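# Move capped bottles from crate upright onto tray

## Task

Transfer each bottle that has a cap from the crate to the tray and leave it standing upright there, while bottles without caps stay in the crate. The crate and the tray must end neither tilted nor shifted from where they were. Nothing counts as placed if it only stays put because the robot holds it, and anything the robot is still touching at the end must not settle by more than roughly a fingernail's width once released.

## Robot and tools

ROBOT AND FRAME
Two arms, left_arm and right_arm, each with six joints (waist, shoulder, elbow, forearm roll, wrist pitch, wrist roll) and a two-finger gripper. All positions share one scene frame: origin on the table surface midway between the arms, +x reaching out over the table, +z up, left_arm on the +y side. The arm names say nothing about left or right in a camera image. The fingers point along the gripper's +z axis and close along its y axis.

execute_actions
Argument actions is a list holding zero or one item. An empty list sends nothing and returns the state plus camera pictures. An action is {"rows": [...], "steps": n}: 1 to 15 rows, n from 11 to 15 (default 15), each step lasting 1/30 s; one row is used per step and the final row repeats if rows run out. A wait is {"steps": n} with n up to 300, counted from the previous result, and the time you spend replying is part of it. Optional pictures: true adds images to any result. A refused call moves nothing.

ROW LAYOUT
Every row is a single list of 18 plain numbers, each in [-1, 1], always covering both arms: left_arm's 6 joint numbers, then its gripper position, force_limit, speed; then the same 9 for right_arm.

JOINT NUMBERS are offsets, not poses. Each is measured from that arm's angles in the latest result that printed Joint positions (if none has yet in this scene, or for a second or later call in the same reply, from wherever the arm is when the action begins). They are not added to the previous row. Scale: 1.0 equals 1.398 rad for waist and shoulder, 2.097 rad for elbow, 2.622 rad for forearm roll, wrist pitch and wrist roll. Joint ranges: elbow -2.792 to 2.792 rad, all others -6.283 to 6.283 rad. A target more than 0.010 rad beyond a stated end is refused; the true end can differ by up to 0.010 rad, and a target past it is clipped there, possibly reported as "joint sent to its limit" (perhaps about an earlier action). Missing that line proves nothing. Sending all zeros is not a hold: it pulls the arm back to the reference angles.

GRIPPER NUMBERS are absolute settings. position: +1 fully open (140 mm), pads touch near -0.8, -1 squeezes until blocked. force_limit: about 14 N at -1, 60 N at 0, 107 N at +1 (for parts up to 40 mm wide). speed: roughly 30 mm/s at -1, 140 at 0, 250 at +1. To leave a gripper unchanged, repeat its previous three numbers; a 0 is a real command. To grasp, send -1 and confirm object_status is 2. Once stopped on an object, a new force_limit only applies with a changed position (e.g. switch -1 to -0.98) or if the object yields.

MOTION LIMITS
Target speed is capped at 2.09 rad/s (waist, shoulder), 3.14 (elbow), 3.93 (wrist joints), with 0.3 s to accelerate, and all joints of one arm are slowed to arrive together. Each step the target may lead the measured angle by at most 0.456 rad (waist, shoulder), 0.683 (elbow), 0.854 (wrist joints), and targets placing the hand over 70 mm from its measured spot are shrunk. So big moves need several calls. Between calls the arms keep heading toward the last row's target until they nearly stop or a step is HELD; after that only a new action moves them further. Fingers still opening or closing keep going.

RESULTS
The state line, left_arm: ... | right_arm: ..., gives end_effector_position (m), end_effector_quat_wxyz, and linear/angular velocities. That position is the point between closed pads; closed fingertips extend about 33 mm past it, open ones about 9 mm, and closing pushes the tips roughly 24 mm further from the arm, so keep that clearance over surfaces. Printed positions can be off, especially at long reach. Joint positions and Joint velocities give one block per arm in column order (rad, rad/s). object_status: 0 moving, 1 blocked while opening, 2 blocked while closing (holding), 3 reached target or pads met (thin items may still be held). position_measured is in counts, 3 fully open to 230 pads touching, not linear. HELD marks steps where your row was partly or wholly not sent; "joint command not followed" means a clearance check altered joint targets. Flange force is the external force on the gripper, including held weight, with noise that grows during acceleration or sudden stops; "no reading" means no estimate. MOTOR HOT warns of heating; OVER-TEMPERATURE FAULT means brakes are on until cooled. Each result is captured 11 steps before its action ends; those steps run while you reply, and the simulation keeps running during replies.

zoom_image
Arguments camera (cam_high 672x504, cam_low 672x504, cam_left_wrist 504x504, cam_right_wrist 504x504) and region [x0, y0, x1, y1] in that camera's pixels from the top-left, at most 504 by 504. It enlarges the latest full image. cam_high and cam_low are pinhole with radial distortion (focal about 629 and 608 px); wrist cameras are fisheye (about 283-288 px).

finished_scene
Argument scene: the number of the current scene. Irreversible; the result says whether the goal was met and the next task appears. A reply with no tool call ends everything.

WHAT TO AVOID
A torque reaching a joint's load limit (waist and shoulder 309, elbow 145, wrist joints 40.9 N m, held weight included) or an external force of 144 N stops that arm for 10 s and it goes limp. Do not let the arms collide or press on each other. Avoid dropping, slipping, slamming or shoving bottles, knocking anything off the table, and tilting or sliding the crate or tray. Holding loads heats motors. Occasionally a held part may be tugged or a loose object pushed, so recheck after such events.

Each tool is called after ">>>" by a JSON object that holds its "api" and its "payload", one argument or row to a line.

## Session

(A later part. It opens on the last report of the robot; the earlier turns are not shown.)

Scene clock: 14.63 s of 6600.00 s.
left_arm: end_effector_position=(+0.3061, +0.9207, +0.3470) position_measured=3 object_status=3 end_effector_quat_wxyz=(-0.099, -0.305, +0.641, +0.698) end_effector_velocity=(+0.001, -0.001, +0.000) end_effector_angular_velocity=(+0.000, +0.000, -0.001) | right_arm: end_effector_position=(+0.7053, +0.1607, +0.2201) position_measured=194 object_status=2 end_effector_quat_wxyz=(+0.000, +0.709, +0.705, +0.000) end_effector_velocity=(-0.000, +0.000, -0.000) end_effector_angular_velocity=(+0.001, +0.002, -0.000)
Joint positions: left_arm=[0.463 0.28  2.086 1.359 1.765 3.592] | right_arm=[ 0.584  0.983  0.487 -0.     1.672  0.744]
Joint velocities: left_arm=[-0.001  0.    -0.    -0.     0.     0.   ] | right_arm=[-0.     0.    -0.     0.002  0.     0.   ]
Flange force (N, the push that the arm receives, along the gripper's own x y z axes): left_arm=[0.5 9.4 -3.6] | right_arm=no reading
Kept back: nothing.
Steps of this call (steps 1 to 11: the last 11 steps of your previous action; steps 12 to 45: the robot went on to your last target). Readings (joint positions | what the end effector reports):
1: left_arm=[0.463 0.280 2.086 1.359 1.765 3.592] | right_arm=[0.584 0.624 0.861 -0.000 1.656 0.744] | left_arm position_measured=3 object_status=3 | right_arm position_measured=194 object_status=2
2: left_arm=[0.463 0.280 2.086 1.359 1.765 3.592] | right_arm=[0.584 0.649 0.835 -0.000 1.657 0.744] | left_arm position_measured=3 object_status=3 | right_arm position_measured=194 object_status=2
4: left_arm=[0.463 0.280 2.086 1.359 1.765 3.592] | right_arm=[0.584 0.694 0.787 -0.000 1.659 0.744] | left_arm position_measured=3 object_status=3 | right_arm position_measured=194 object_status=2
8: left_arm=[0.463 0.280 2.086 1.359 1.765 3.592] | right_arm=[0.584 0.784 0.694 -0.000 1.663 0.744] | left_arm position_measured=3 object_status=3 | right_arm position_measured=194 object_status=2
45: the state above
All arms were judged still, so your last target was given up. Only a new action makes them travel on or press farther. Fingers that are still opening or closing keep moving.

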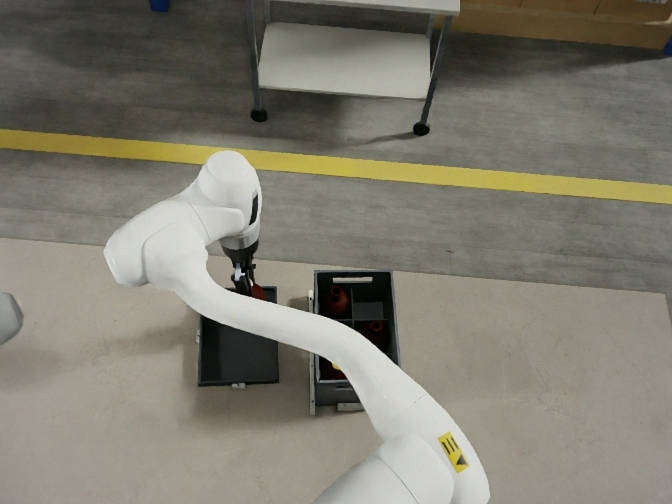

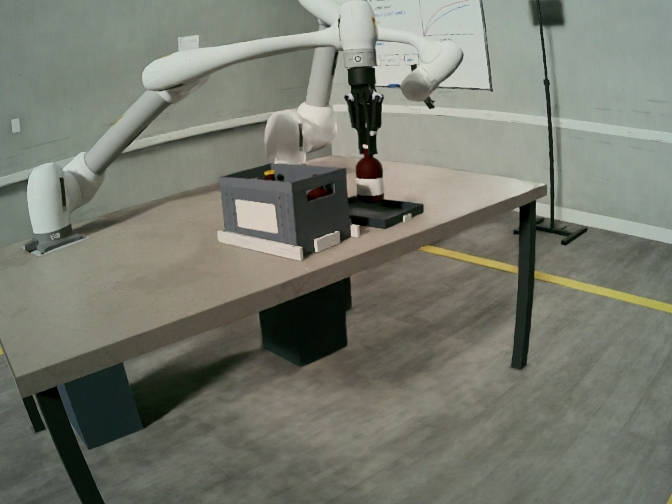

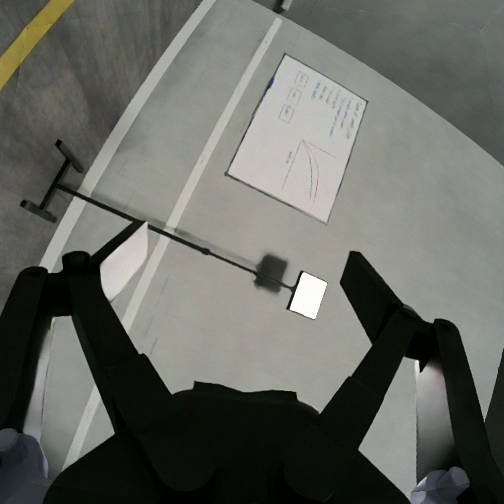

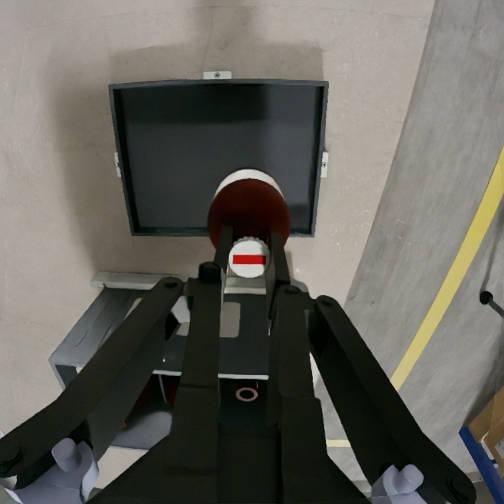

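>>> {"api": "execute_actions", "payload": {
  "actions": [
    {"rows":[[0,0,0,0,0,0,1,0,0,0.011,0,0.034,0,-0.0272,0,-1,0,-0.5]]}
  ]
}}

>>> {"api": "execute_actions", "payload": {
  "actions": [
    {"steps":20}
  ]
}}

>>> {"api": "execute_actions", "payload": {
  "actions": [
    {"rows":[[0,0,0,0,0,0,1,0,0,0,0,0.0075,0,-0.006,0,-1,0,-0.5]]}
  ]
}}

>>> {"api": "execute_actions", "payload": {
  "actions": [
    {"steps":20}
  ],
  "pictures": true
}}

Scene clock: 19.43 s of 6600.00 s.
left_arm: end_effector_position=(+0.3061, +0.9207, +0.3470) position_measured=3 object_status=3 end_effector_quat_wxyz=(-0.099, -0.305, +0.641, +0.698) end_effector_velocity=(+0.000, +0.000, +0.000) end_effector_angular_velocity=(-0.000, -0.000, -0.000) | right_arm: end_effector_position=(+0.7002, +0.1685, +0.1978) position_measured=194 object_status=2 end_effector_quat_wxyz=(+0.000, +0.706, +0.709, +0.000) end_effector_velocity=(-0.092, +0.095, -0.328) end_effector_angular_velocity=(-0.054, +0.057, +0.125)
Joint positions: left_arm=[0.463 0.28  2.086 1.359 1.765 3.592] | right_arm=[ 0.592  0.983  0.527 -0.     1.631  0.744]
Joint velocities: left_arm=[-0. -0. -0. -0. -0.  0.] | right_arm=[ 0.123  0.024  0.541 -0.    -0.487 -0.001]
Flange force (N, the push that the arm receives, along the gripper's own x y z axes): left_arm=[-0.7 5.8 -3.4] | right_arm=no reading
Steps of this call (steps 1 to 140: nothing new was sent; steps 141 to 144: the first 4 steps of this action). Readings (joint positions | what the end effector reports):
141: left_arm=[0.463 0.280 2.086 1.359 1.765 3.592] | right_arm=[0.584 0.983 0.487 -0.000 1.671 0.744] | left_arm position_measured=3 object_status=3 | right_arm position_measured=194 object_status=2
142: left_arm=[0.463 0.280 2.086 1.359 1.765 3.592] | right_arm=[0.585 0.983 0.492 -0.000 1.666 0.744] | left_arm position_measured=3 object_status=3 | right_arm position_measured=194 object_status=2
144: the state above

Scene clock: 20.10 s of 6600.00 s.
left_arm: end_effector_position=(+0.3061, +0.9207, +0.3470) position_measured=3 object_status=3 end_effector_quat_wxyz=(-0.099, -0.305, +0.641, +0.698) end_effector_velocity=(+0.000, -0.000, +0.000) end_effector_angular_velocity=(+0.000, -0.000, -0.000) | right_arm: end_effector_position=(+0.6956, +0.1742, +0.1804) position_measured=194 object_status=2 end_effector_quat_wxyz=(+0.000, +0.703, +0.711, +0.000) end_effector_velocity=(-0.000, +0.001, +0.001) end_effector_angular_velocity=(+0.001, -0.002, -0.000)
Joint positions: left_arm=[0.463 0.28  2.086 1.359 1.765 3.592] | right_arm=[ 0.599  0.983  0.558 -0.     1.6    0.744]
Joint velocities: left_arm=[-0. -0. -0.  0.  0. -0.] | right_arm=[ 0.001 -0.001 -0.    -0.001 -0.001  0.001]
Flange force (N, the push that the arm receives, along the gripper's own x y z axes): left_arm=[-1.3 5.2 -2.8] | right_arm=no reading
Kept back: nothing.
Steps of this call (steps 1 to 11: the last 11 steps of your previous action; steps 12 to 20: the robot went on to your last target). Readings (joint positions | what the end effector reports):
1: left_arm=[0.463 0.280 2.086 1.359 1.765 3.592] | right_arm=[0.596 0.984 0.542 -0.000 1.618 0.744] | left_arm position_measured=3 object_status=3 | right_arm position_measured=194 object_status=2
2: left_arm=[0.463 0.280 2.086 1.359 1.765 3.592] | right_arm=[0.597 0.984 0.550 -0.000 1.609 0.744] | left_arm position_measured=3 object_status=3 | right_arm position_measured=194 object_status=2
4: left_arm=[0.463 0.280 2.086 1.359 1.765 3.592] | right_arm=[0.599 0.983 0.555 -0.000 1.603 0.744] | left_arm position_measured=3 object_status=3 | right_arm position_measured=194 object_status=2
8: left_arm=[0.463 0.280 2.086 1.359 1.765 3.592] | right_arm=[0.599 0.983 0.557 -0.000 1.601 0.744] | left_arm position_measured=3 object_status=3 | right_arm position_measured=194 object_status=2
20: the state above

Scene clock: 20.23 s of 6600.00 s.
left_arm: end_effector_position=(+0.3061, +0.9207, +0.3470) position_measured=3 object_status=3 end_effector_quat_wxyz=(-0.099, -0.305, +0.641, +0.698) end_effector_velocity=(+0.000, -0.000, +0.000) end_effector_angular_velocity=(+0.001, +0.000, -0.000) | right_arm: end_effector_position=(+0.6956, +0.1743, +0.1739) position_measured=194 object_status=2 end_effector_quat_wxyz=(+0.000, +0.703, +0.711, -0.000) end_effector_velocity=(+0.001, -0.001, -0.040) end_effector_angular_velocity=(-0.003, +0.001, -0.001)
Joint positions: left_arm=[0.463 0.28  2.086 1.359 1.765 3.592] | right_arm=[ 0.599  0.983  0.57  -0.     1.589  0.744]
Joint velocities: left_arm=[-0.001  0.    -0.     0.     0.001 -0.   ] | right_arm=[-0.001  0.001  0.07  -0.001 -0.069  0.   ]
Flange force (N, the push that the arm receives, along the gripper's own x y z axes): left_arm=[-0.2 7.5 -4.2] | right_arm=no reading
Steps of this call (steps 1 to 4: the first 4 steps of this action). Readings (joint positions | what the end effector reports):
1: left_arm=[0.463 0.280 2.086 1.359 1.765 3.592] | right_arm=[0.599 0.983 0.558 -0.000 1.600 0.744] | left_arm position_measured=3 object_status=3 | right_arm position_measured=194 object_status=2
2: left_arm=[0.463 0.280 2.086 1.359 1.765 3.592] | right_arm=[0.599 0.983 0.561 -0.000 1.596 0.744] | left_arm position_measured=3 object_status=3 | right_arm position_measured=194 object_status=2
4: the state above

Scene clock: 20.90 s of 6600.00 s.
left_arm: end_effector_position=(+0.3061, +0.9207, +0.3470) position_measured=3 object_status=3 end_effector_quat_wxyz=(-0.099, -0.305, +0.641, +0.698) end_effector_velocity=(-0.000, -0.000, +0.000) end_effector_angular_velocity=(+0.000, +0.000, +0.000) | right_arm: end_effector_position=(+0.6958, +0.1744, +0.1716) position_measured=194 object_status=2 end_effector_quat_wxyz=(+0.000, +0.703, +0.711, +0.000) end_effector_velocity=(+0.000, -0.000, +0.000) end_effector_angular_velocity=(+0.001, -0.000, +0.001)
Joint positions: left_arm=[0.463 0.28  2.086 1.359 1.765 3.592] | right_arm=[ 0.599  0.983  0.574 -0.     1.585  0.744]
Joint velocities: left_arm=[-0.     0.     0.     0.     0.001  0.   ] | right_arm=[-0.    -0.     0.     0.    -0.001 -0.001]
Flange force (N, the push that the arm receives, along the gripper's own x y z axes): left_arm=[-0.7 4.7 -3.0] | right_arm=no reading
Kept back: nothing.
Steps of this call (steps 1 to 11: the last 11 steps of your previous action; steps 12 to 15: the robot went on to your last target; steps 16 to 20: nothing new was sent). Readings (joint positions | what the end effector reports):
1: left_arm=[0.463 0.280 2.086 1.359 1.765 3.592] | right_arm=[0.599 0.983 0.571 -0.000 1.587 0.744] | left_arm position_measured=3 object_status=3 | right_arm position_measured=194 object_status=2
2: left_arm=[0.463 0.280 2.086 1.359 1.765 3.592] | right_arm=[0.599 0.983 0.572 -0.000 1.586 0.744] | left_arm position_measured=3 object_status=3 | right_arm position_measured=194 object_status=2
4: left_arm=[0.463 0.280 2.086 1.359 1.765 3.592] | right_arm=[0.599 0.983 0.573 -0.000 1.585 0.744] | left_arm position_measured=3 object_status=3 | right_arm position_measured=194 object_status=2
8: left_arm=[0.463 0.280 2.086 1.359 1.765 3.592] | right_arm=[0.599 0.983 0.573 -0.000 1.585 0.744] | left_arm position_measured=3 object_status=3 | right_arm position_measured=194 object_status=2
20: the state above
All arms were judged still, so your last target was given up. Only a new action makes them travel on or press farther. Fingers that are still opening or closing keep moving.

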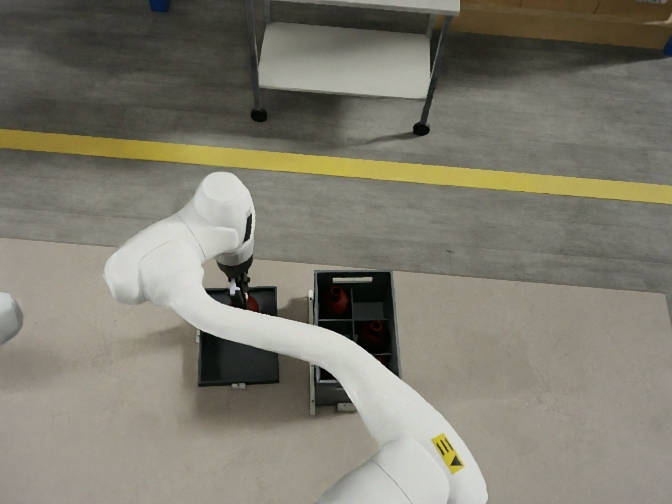

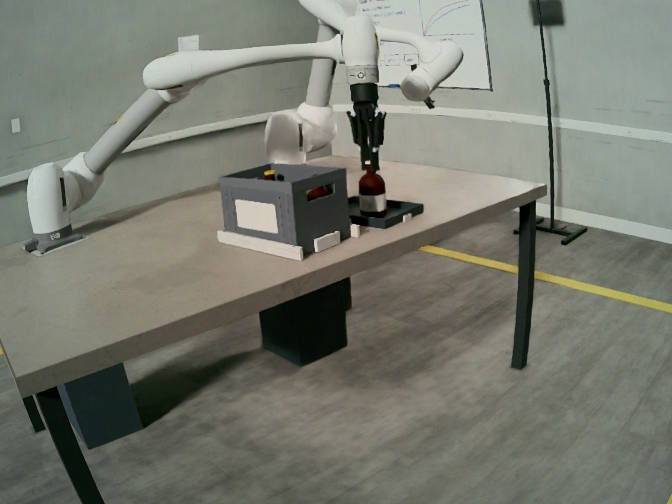

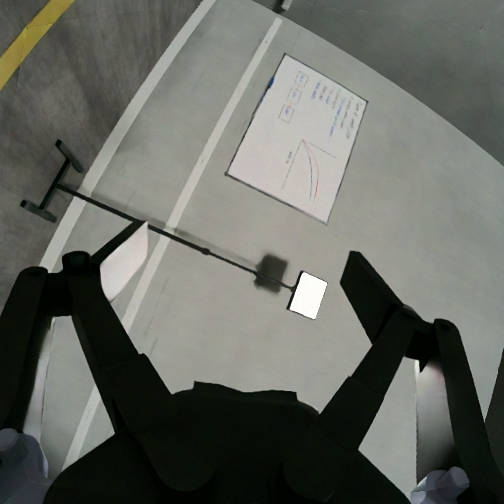

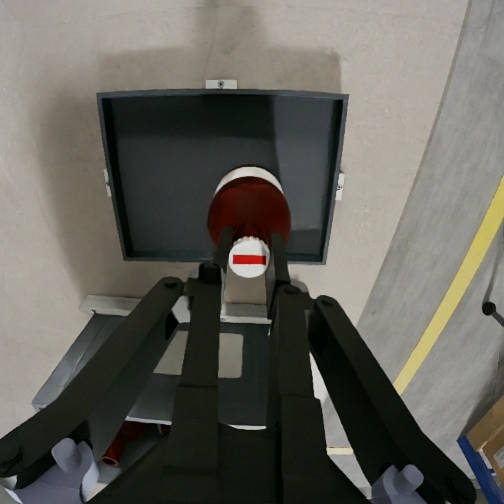

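>>> {"api": "execute_actions", "payload": {
  "actions": [
    {"rows":[[0,0,0,0,0,0,1,0,0,0,0,0,0,0,0,-0.1,0,-0.3]]}
  ]
}}

>>> {"api": "execute_actions", "payload": {
  "actions": [
    {"rows":[[0,0,0,0,0,0,1,0,0,0,0,-0.06,0,0.048,0,-0.1,0,0]]}
  ]
}}

>>> {"api": "execute_actions", "payload": {
  "actions": [
    {"steps":22}
  ]
}}

>>> {"api": "execute_actions", "payload": {
  "actions": [
    {"rows":[[0,0,0,0,0,0,1,0,0,-0.0589,-0.3766,0.4178,0,-0.1335,-0.0263,-0.1,0,0]]}
  ]
}}

>>> {"api": "execute_actions", "payload": {
  "actions": [
    {"steps":45}
  ],
  "pictures": true
}}

Scene clock: 24.87 s of 6600.00 s.
left_arm: end_effector_position=(+0.3061, +0.9207, +0.3470) position_measured=3 object_status=3 end_effector_quat_wxyz=(-0.099, -0.305, +0.641, +0.698) end_effector_velocity=(-0.001, +0.000, +0.000) end_effector_angular_velocity=(+0.001, -0.001, +0.001) | right_arm: end_effector_position=(+0.6957, +0.1744, +0.1716) position_measured=180 object_status=0 end_effector_quat_wxyz=(+0.000, +0.703, +0.711, +0.000) end_effector_velocity=(+0.000, -0.000, -0.000) end_effector_angular_velocity=(+0.000, +0.000, -0.001)
Joint positions: left_arm=[0.463 0.28  2.086 1.359 1.765 3.592] | right_arm=[ 0.599  0.983  0.574 -0.     1.585  0.744]
Joint velocities: left_arm=[ 0.001 -0.    -0.     0.     0.    -0.   ] | right_arm=[-0.     0.    -0.     0.    -0.     0.001]
Flange force (N, the push that the arm receives, along the gripper's own x y z axes): left_arm=[-1.5 4.4 0.5] | right_arm=no reading
Steps of this call (steps 1 to 90: nothing new was sent; then 0.83 s passed at rest; steps 91 to 94: the first 4 steps of this action). Readings (joint positions | what the end effector reports):
91: left_arm=[0.463 0.280 2.086 1.359 1.765 3.592] | right_arm=[0.599 0.983 0.574 -0.000 1.585 0.744] | left_arm position_measured=3 object_status=3 | right_arm position_measured=194 object_status=0
92: left_arm=[0.463 0.280 2.086 1.359 1.765 3.592] | right_arm=[0.599 0.983 0.574 -0.000 1.585 0.744] | left_arm position_measured=3 object_status=3 | right_arm position_measured=194 object_status=0
94: the state above

Scene clock: 25.37 s of 6600.00 s.
left_arm: end_effector_position=(+0.3061, +0.9207, +0.3470) position_measured=3 object_status=3 end_effector_quat_wxyz=(-0.099, -0.305, +0.641, +0.698) end_effector_velocity=(-0.000, +0.000, -0.000) end_effector_angular_velocity=(-0.000, +0.000, +0.000) | right_arm: end_effector_position=(+0.6949, +0.1736, +0.1981) position_measured=141 object_status=3 end_effector_quat_wxyz=(+0.000, +0.703, +0.711, -0.000) end_effector_velocity=(-0.016, -0.016, +0.514) end_effector_angular_velocity=(+0.023, -0.026, +0.001)
Joint positions: left_arm=[0.463 0.28  2.086 1.359 1.765 3.592] | right_arm=[ 0.599  0.984  0.525 -0.     1.634  0.744]
Joint velocities: left_arm=[ 0. -0.  0. -0. -0.  0.] | right_arm=[-0.    -0.008 -0.907 -0.001  0.88  -0.001]
Flange force (N, the push that the arm receives, along the gripper's own x y z axes): left_arm=[0.3 7.5 -1.4] | right_arm=no reading
Steps of this call (steps 1 to 11: the last 11 steps of your previous action; steps 12 to 15: the first 4 steps of this action, its rows measured from where the robot was after step 11). Readings (joint positions | what the end effector reports):
11: left_arm=[0.463 0.280 2.086 1.359 1.765 3.592] | right_arm=[0.599 0.983 0.574 -0.000 1.585 0.744] | left_arm position_measured=3 object_status=3 | right_arm position_measured=141 object_status=0
12: left_arm=[0.463 0.280 2.086 1.359 1.765 3.592] | right_arm=[0.599 0.983 0.574 -0.000 1.585 0.744] | left_arm position_measured=3 object_status=3 | right_arm position_measured=141 object_status=0
13: left_arm=[0.463 0.280 2.086 1.359 1.765 3.592] | right_arm=[0.599 0.983 0.569 -0.000 1.590 0.744] | left_arm position_measured=3 object_status=3 | right_arm position_measured=141 object_status=3
15: the state above

Scene clock: 26.10 s of 6600.00 s.
left_arm: end_effector_position=(+0.3061, +0.9207, +0.3470) position_measured=3 object_status=3 end_effector_quat_wxyz=(-0.099, -0.305, +0.641, +0.698) end_effector_velocity=(-0.001, +0.000, +0.000) end_effector_angular_velocity=(+0.001, +0.001, +0.002) | right_arm: end_effector_position=(+0.6918, +0.1707, +0.2416) position_measured=141 object_status=3 end_effector_quat_wxyz=(+0.000, +0.703, +0.711, +0.000) end_effector_velocity=(+0.000, -0.000, +0.000) end_effector_angular_velocity=(-0.000, -0.000, -0.001)
Joint positions: left_arm=[0.463 0.28  2.086 1.359 1.765 3.592] | right_arm=[ 0.599  0.983  0.448 -0.     1.71   0.744]
Joint velocities: left_arm=[ 0.001  0.    -0.     0.     0.001  0.   ] | right_arm=[-0.    -0.    -0.    -0.     0.     0.001]
Flange force (N, the push that the arm receives, along the gripper's own x y z axes): left_arm=[0.7 8.7 -2.3] | right_arm=no reading
Kept back: nothing.
Steps of this call (steps 1 to 11: the last 11 steps of your previous action; steps 12 to 22: the robot went on to your last target). Readings (joint positions | what the end effector reports):
1: left_arm=[0.463 0.280 2.086 1.359 1.765 3.592] | right_arm=[0.599 0.983 0.496 -0.000 1.662 0.744] | left_arm position_measured=3 object_status=3 | right_arm position_measured=141 object_status=3
2: left_arm=[0.463 0.280 2.086 1.359 1.765 3.592] | right_arm=[0.599 0.982 0.474 -0.000 1.683 0.744] | left_arm position_measured=3 object_status=3 | right_arm position_measured=141 object_status=3
4: left_arm=[0.463 0.280 2.086 1.359 1.765 3.592] | right_arm=[0.599 0.983 0.453 -0.000 1.704 0.744] | left_arm position_measured=3 object_status=3 | right_arm position_measured=141 object_status=3
8: left_arm=[0.463 0.280 2.086 1.359 1.765 3.592] | right_arm=[0.599 0.983 0.449 -0.000 1.710 0.744] | left_arm position_measured=3 object_status=3 | right_arm position_measured=141 object_status=3
22: the state above

Scene clock: 26.23 s of 6600.00 s.
left_arm: end_effector_position=(+0.3061, +0.9207, +0.3470) position_measured=3 object_status=3 end_effector_quat_wxyz=(-0.099, -0.305, +0.641, +0.698) end_effector_velocity=(+0.000, -0.000, -0.000) end_effector_angular_velocity=(-0.000, +0.000, -0.001) | right_arm: end_effector_position=(+0.6909, +0.1615, +0.2511) position_measured=141 object_status=3 end_effector_quat_wxyz=(+0.000, +0.704, +0.710, +0.005) end_effector_velocity=(-0.020, -0.194, +0.169) end_effector_angular_velocity=(+0.133, -0.144, -0.017)
Joint positions: left_arm=[0.463 0.28  2.086 1.359 1.765 3.592] | right_arm=[ 0.593  0.95   0.494 -0.     1.687  0.74 ]
Joint velocities: left_arm=[-0.  0.  0.  0. -0. -0.] | right_arm=[-0.122 -0.657  0.951  0.001 -0.49  -0.104]
Flange force (N, the push that the arm receives, along the gripper's own x y z axes): left_arm=[-0.7 8.1 -1.9] | right_arm=no reading
Steps of this call (steps 1 to 4: the first 4 steps of this action). Readings (joint positions | what the end effector reports):
1: left_arm=[0.463 0.280 2.086 1.359 1.765 3.592] | right_arm=[0.599 0.983 0.448 -0.000 1.710 0.744] | left_arm position_measured=3 object_status=3 | right_arm position_measured=141 object_status=3
2: left_arm=[0.463 0.280 2.086 1.359 1.765 3.592] | right_arm=[0.599 0.980 0.452 -0.000 1.709 0.744] | left_arm position_measured=3 object_status=3 | right_arm position_measured=141 object_status=3
4: the state above

Scene clock: 27.73 s of 6600.00 s.
left_arm: end_effector_position=(+0.3061, +0.9207, +0.3470) position_measured=3 object_status=3 end_effector_quat_wxyz=(-0.099, -0.305, +0.641, +0.698) end_effector_velocity=(+0.000, -0.000, +0.000) end_effector_angular_velocity=(+0.001, +0.000, -0.000) | right_arm: end_effector_position=(+0.5566, -0.0494, +0.2600) position_measured=141 object_status=3 end_effector_quat_wxyz=(+0.000, +0.708, +0.706, +0.000) end_effector_velocity=(+0.000, -0.000, -0.000) end_effector_angular_velocity=(+0.000, -0.000, -0.001)
Joint positions: left_arm=[0.463 0.28  2.086 1.359 1.765 3.592] | right_arm=[ 0.517  0.457  1.324 -0.     1.36   0.675]
Joint velocities: left_arm=[-0.001 -0.     0.     0.     0.001 -0.   ] | right_arm=[-0.     0.    -0.     0.    -0.001  0.001]
Flange force (N, the push that the arm receives, along the gripper's own x y z axes): left_arm=[-0.4 5.2 -4.4] | right_arm=[-0.3 -3.7 -3.5]
Kept back: nothing.
Steps of this call (steps 1 to 11: the last 11 steps of your previous action; steps 12 to 45: the robot went on to your last target). Readings (joint positions | what the end effector reports):
1: left_arm=[0.463 0.280 2.086 1.359 1.765 3.592] | right_arm=[0.589 0.924 0.532 -0.000 1.668 0.736] | left_arm position_measured=3 object_status=3 | right_arm position_measured=141 object_status=3
2: left_arm=[0.463 0.280 2.086 1.359 1.765 3.592] | right_arm=[0.583 0.891 0.581 -0.000 1.643 0.731] | left_arm position_measured=3 object_status=3 | right_arm position_measured=141 object_status=3
4: left_arm=[0.463 0.280 2.086 1.359 1.765 3.592] | right_arm=[0.572 0.826 0.680 -0.000 1.598 0.722] | left_arm position_measured=3 object_status=3 | right_arm position_measured=141 object_status=3
8: left_arm=[0.463 0.280 2.086 1.359 1.765 3.592] | right_arm=[0.557 0.723 0.857 -0.000 1.531 0.709] | left_arm position_measured=3 object_status=3 | right_arm position_measured=141 object_status=3
45: the state above
All arms were judged still, so your last target was given up. Only a new action makes them travel on or press farther. Fingers that are still opening or closing keep moving.

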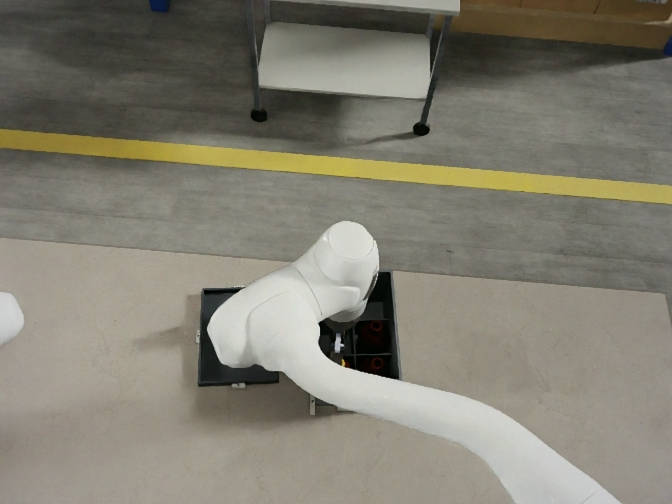

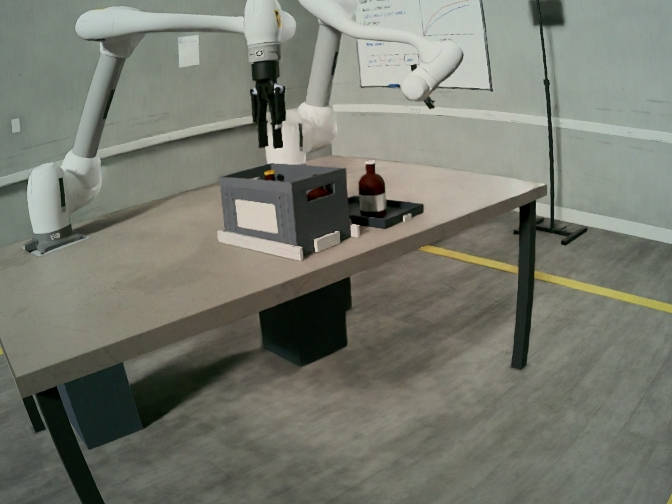

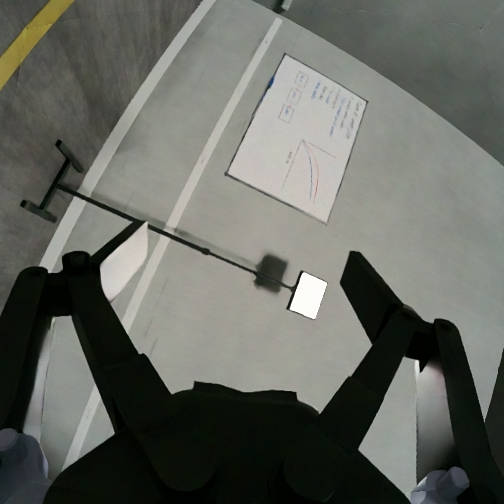

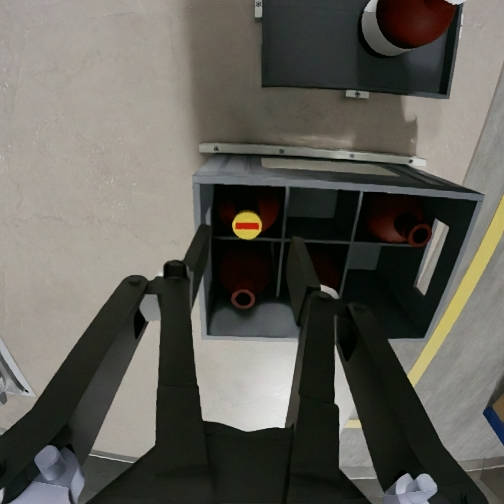

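>>> {"api": "execute_actions", "payload": {
  "actions": [
    {"rows":[[0,0,0,0,0,0,1,0,0,-0.0056,0.0225,0.0544,0,-0.0553,-0.003,-0.2,0,0]]}
  ]
}}

>>> {"api": "execute_actions", "payload": {
  "actions": [
    {"steps":25}
  ]
}}

>>> {"api": "execute_actions", "payload": {
  "actions": [
    {"rows":[[0,0,0,0,0,0,1,0,0,0,0,0,0,0,0,-1,0,-0.5]]}
  ]
}}

>>> {"api": "execute_actions", "payload": {
  "actions": [
    {"steps":25}
  ],
  "pictures": true
}}

Scene clock: 28.33 s of 6600.00 s.
left_arm: end_effector_position=(+0.3061, +0.9207, +0.3470) position_measured=3 object_status=3 end_effector_quat_wxyz=(-0.099, -0.305, +0.641, +0.698) end_effector_velocity=(+0.000, -0.000, +0.000) end_effector_angular_velocity=(+0.000, -0.000, -0.000) | right_arm: end_effector_position=(+0.5577, -0.0517, +0.2258) position_measured=154 object_status=0 end_effector_quat_wxyz=(+0.000, +0.708, +0.706, +0.001) end_effector_velocity=(-0.010, -0.061, -0.573) end_effector_angular_velocity=(-0.054, +0.068, -0.004)
Joint positions: left_arm=[0.463 0.28  2.086 1.359 1.765 3.592] | right_arm=[0.514 0.469 1.369 0.    1.303 0.672]
Joint velocities: left_arm=[-0. -0. -0.  0.  0. -0.] | right_arm=[-0.051  0.219  0.73  -0.001 -0.863 -0.047]
Flange force (N, the push that the arm receives, along the gripper's own x y z axes): left_arm=[-1.5 4.6 -1.2] | right_arm=[2.5 -1.9 -1.3]
Steps of this call (steps 1 to 14: nothing new was sent; steps 15 to 18: the first 4 steps of this action). Readings (joint positions | what the end effector reports):
15: left_arm=[0.463 0.280 2.086 1.359 1.765 3.592] | right_arm=[0.517 0.457 1.324 -0.000 1.360 0.675] | left_arm position_measured=3 object_status=3 | right_arm position_measured=141 object_status=0
16: left_arm=[0.463 0.280 2.086 1.359 1.765 3.592] | right_arm=[0.516 0.458 1.329 -0.000 1.353 0.675] | left_arm position_measured=3 object_status=3 | right_arm position_measured=145 object_status=0
18: the state above

Scene clock: 29.17 s of 6600.00 s.
left_arm: end_effector_position=(+0.3061, +0.9207, +0.3470) position_measured=3 object_status=3 end_effector_quat_wxyz=(-0.099, -0.305, +0.641, +0.698) end_effector_velocity=(+0.000, -0.000, -0.000) end_effector_angular_velocity=(-0.001, -0.000, -0.001) | right_arm: end_effector_position=(+0.5565, -0.0577, +0.1731) position_measured=154 object_status=3 end_effector_quat_wxyz=(+0.000, +0.708, +0.706, -0.000) end_effector_velocity=(-0.000, +0.000, -0.000) end_effector_angular_velocity=(+0.001, +0.000, -0.000)
Joint positions: left_arm=[0.463 0.28  2.086 1.359 1.765 3.592] | right_arm=[ 0.509  0.488  1.438 -0.     1.215  0.667]
Joint velocities: left_arm=[-0.001  0.    -0.    -0.    -0.001  0.   ] | right_arm=[ 0.     0.     0.     0.001 -0.001 -0.   ]
Flange force (N, the push that the arm receives, along the gripper's own x y z axes): left_arm=[-2.5 4.7 -3.6] | right_arm=[0.7 -2.8 -4.1]
Kept back: nothing.
Steps of this call (steps 1 to 11: the last 11 steps of your previous action; steps 12 to 25: the robot went on to your last target). Readings (joint positions | what the end effector reports):
1: left_arm=[0.463 0.280 2.086 1.359 1.765 3.592] | right_arm=[0.512 0.475 1.392 0.000 1.275 0.671] | left_arm position_measured=3 object_status=3 | right_arm position_measured=154 object_status=0
2: left_arm=[0.463 0.280 2.086 1.359 1.765 3.592] | right_arm=[0.511 0.480 1.409 0.000 1.253 0.669] | left_arm position_measured=3 object_status=3 | right_arm position_measured=154 object_status=0
4: left_arm=[0.463 0.280 2.086 1.359 1.765 3.592] | right_arm=[0.509 0.486 1.430 0.000 1.226 0.668] | left_arm position_measured=3 object_status=3 | right_arm position_measured=154 object_status=0
8: left_arm=[0.463 0.280 2.086 1.359 1.765 3.592] | right_arm=[0.509 0.488 1.437 -0.000 1.217 0.667] | left_arm position_measured=3 object_status=3 | right_arm position_measured=154 object_status=0
25: the state above

Scene clock: 29.30 s of 6600.00 s.
left_arm: end_effector_position=(+0.3061, +0.9207, +0.3470) position_measured=3 object_status=3 end_effector_quat_wxyz=(-0.099, -0.305, +0.641, +0.698) end_effector_velocity=(+0.000, +0.000, -0.000) end_effector_angular_velocity=(-0.000, -0.000, -0.001) | right_arm: end_effector_position=(+0.5565, -0.0577, +0.1731) position_measured=165 object_status=0 end_effector_quat_wxyz=(+0.000, +0.708, +0.706, -0.000) end_effector_velocity=(+0.000, -0.000, +0.001) end_effector_angular_velocity=(+0.000, -0.001, +0.001)
Joint positions: left_arm=[0.463 0.28  2.086 1.359 1.765 3.592] | right_arm=[ 0.509  0.488  1.438 -0.     1.215  0.667]
Joint velocities: left_arm=[-0. -0.  0.  0. -0. -0.] | right_arm=[-0.    -0.001  0.    -0.001 -0.    -0.001]
Flange force (N, the push that the arm receives, along the gripper's own x y z axes): left_arm=[0.5 8.1 -3.5] | right_arm=[1.0 -2.9 -4.5]
Steps of this call (steps 1 to 4: the first 4 steps of this action). Readings (joint positions | what the end effector reports):
1: left_arm=[0.463 0.280 2.086 1.359 1.765 3.592] | right_arm=[0.509 0.488 1.438 -0.000 1.215 0.667] | left_arm position_measured=3 object_status=3 | right_arm position_measured=154 object_status=0
2: left_arm=[0.463 0.280 2.086 1.359 1.765 3.592] | right_arm=[0.509 0.488 1.438 -0.000 1.215 0.667] | left_arm position_measured=3 object_status=3 | right_arm position_measured=156 object_status=0
4: the state above

Scene clock: 30.13 s of 6600.00 s.
left_arm: end_effector_position=(+0.3061, +0.9207, +0.3470) position_measured=3 object_status=3 end_effector_quat_wxyz=(-0.099, -0.305, +0.641, +0.698) end_effector_velocity=(+0.000, -0.000, -0.000) end_effector_angular_velocity=(-0.001, -0.000, -0.001) | right_arm: end_effector_position=(+0.5565, -0.0577, +0.1730) position_measured=194 object_status=2 end_effector_quat_wxyz=(+0.000, +0.708, +0.706, -0.000) end_effector_velocity=(+0.000, +0.000, +0.001) end_effector_angular_velocity=(+0.001, -0.002, +0.000)
Joint positions: left_arm=[0.463 0.28  2.086 1.359 1.765 3.592] | right_arm=[ 0.509  0.488  1.438 -0.     1.215  0.667]
Joint velocities: left_arm=[-0.     0.     0.    -0.    -0.001  0.   ] | right_arm=[-0.    -0.001 -0.    -0.    -0.001 -0.   ]
Flange force (N, the push that the arm receives, along the gripper's own x y z axes): left_arm=[-0.6 6.0 -2.5] | right_arm=[1.2 -5.8 -13.6]
Kept back: nothing.
Steps of this call (steps 1 to 11: the last 11 steps of your previous action; steps 12 to 15: the robot went on to your last target; steps 16 to 25: nothing new was sent). Readings (joint positions | what the end effector reports):
1: left_arm=[0.463 0.280 2.086 1.359 1.765 3.592] | right_arm=[0.509 0.488 1.438 -0.000 1.215 0.667] | left_arm position_measured=3 object_status=3 | right_arm position_measured=170 object_status=0
2: left_arm=[0.463 0.280 2.086 1.359 1.765 3.592] | right_arm=[0.509 0.488 1.438 -0.000 1.215 0.667] | left_arm position_measured=3 object_status=3 | right_arm position_measured=175 object_status=0
4: left_arm=[0.463 0.280 2.086 1.359 1.765 3.592] | right_arm=[0.509 0.488 1.438 -0.000 1.215 0.667] | left_arm position_measured=3 object_status=3 | right_arm position_measured=184 object_status=0
8: left_arm=[0.463 0.280 2.086 1.359 1.765 3.592] | right_arm=[0.509 0.488 1.438 -0.000 1.215 0.667] | left_arm position_measured=3 object_status=3 | right_arm position_measured=194 object_status=0
25: the state above
All arms were judged still, so your last target was given up. Only a new action makes them travel on or press farther. Fingers that are still opening or closing keep moving.

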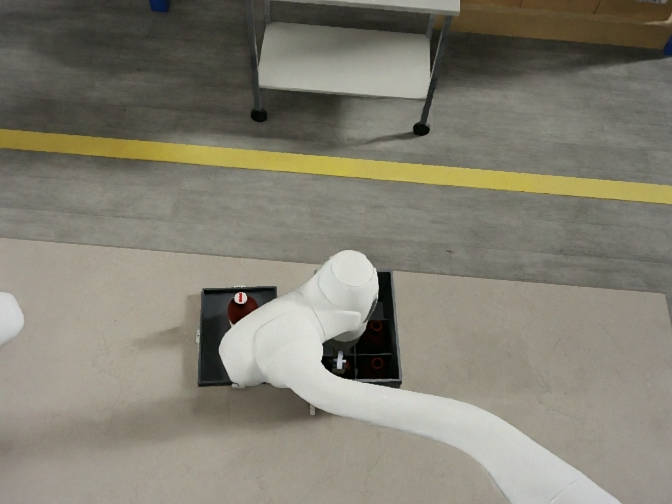

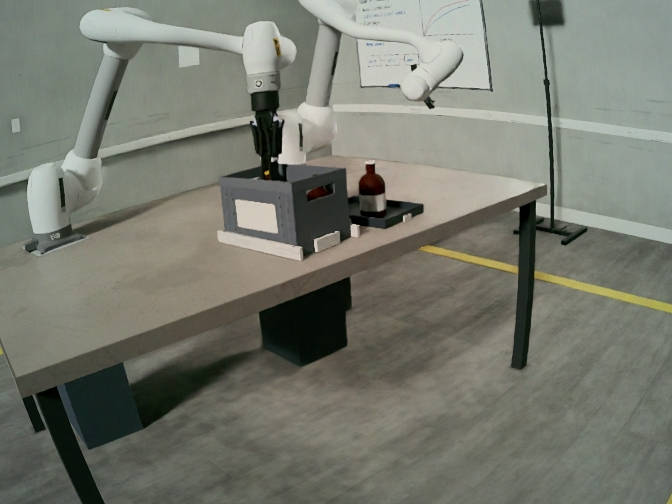

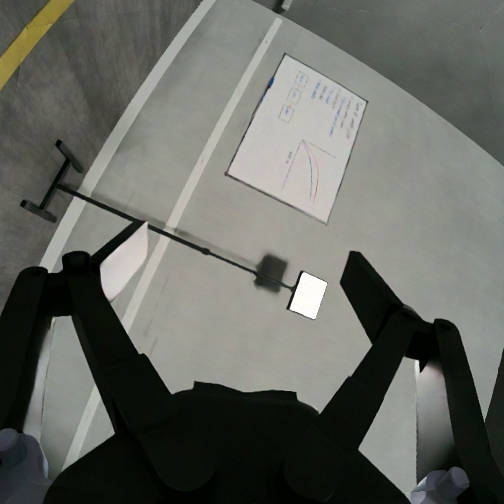

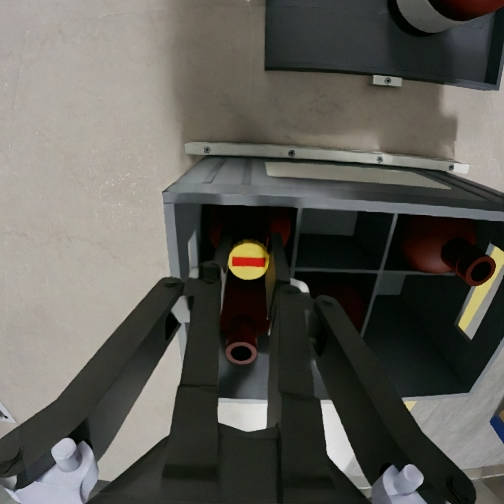

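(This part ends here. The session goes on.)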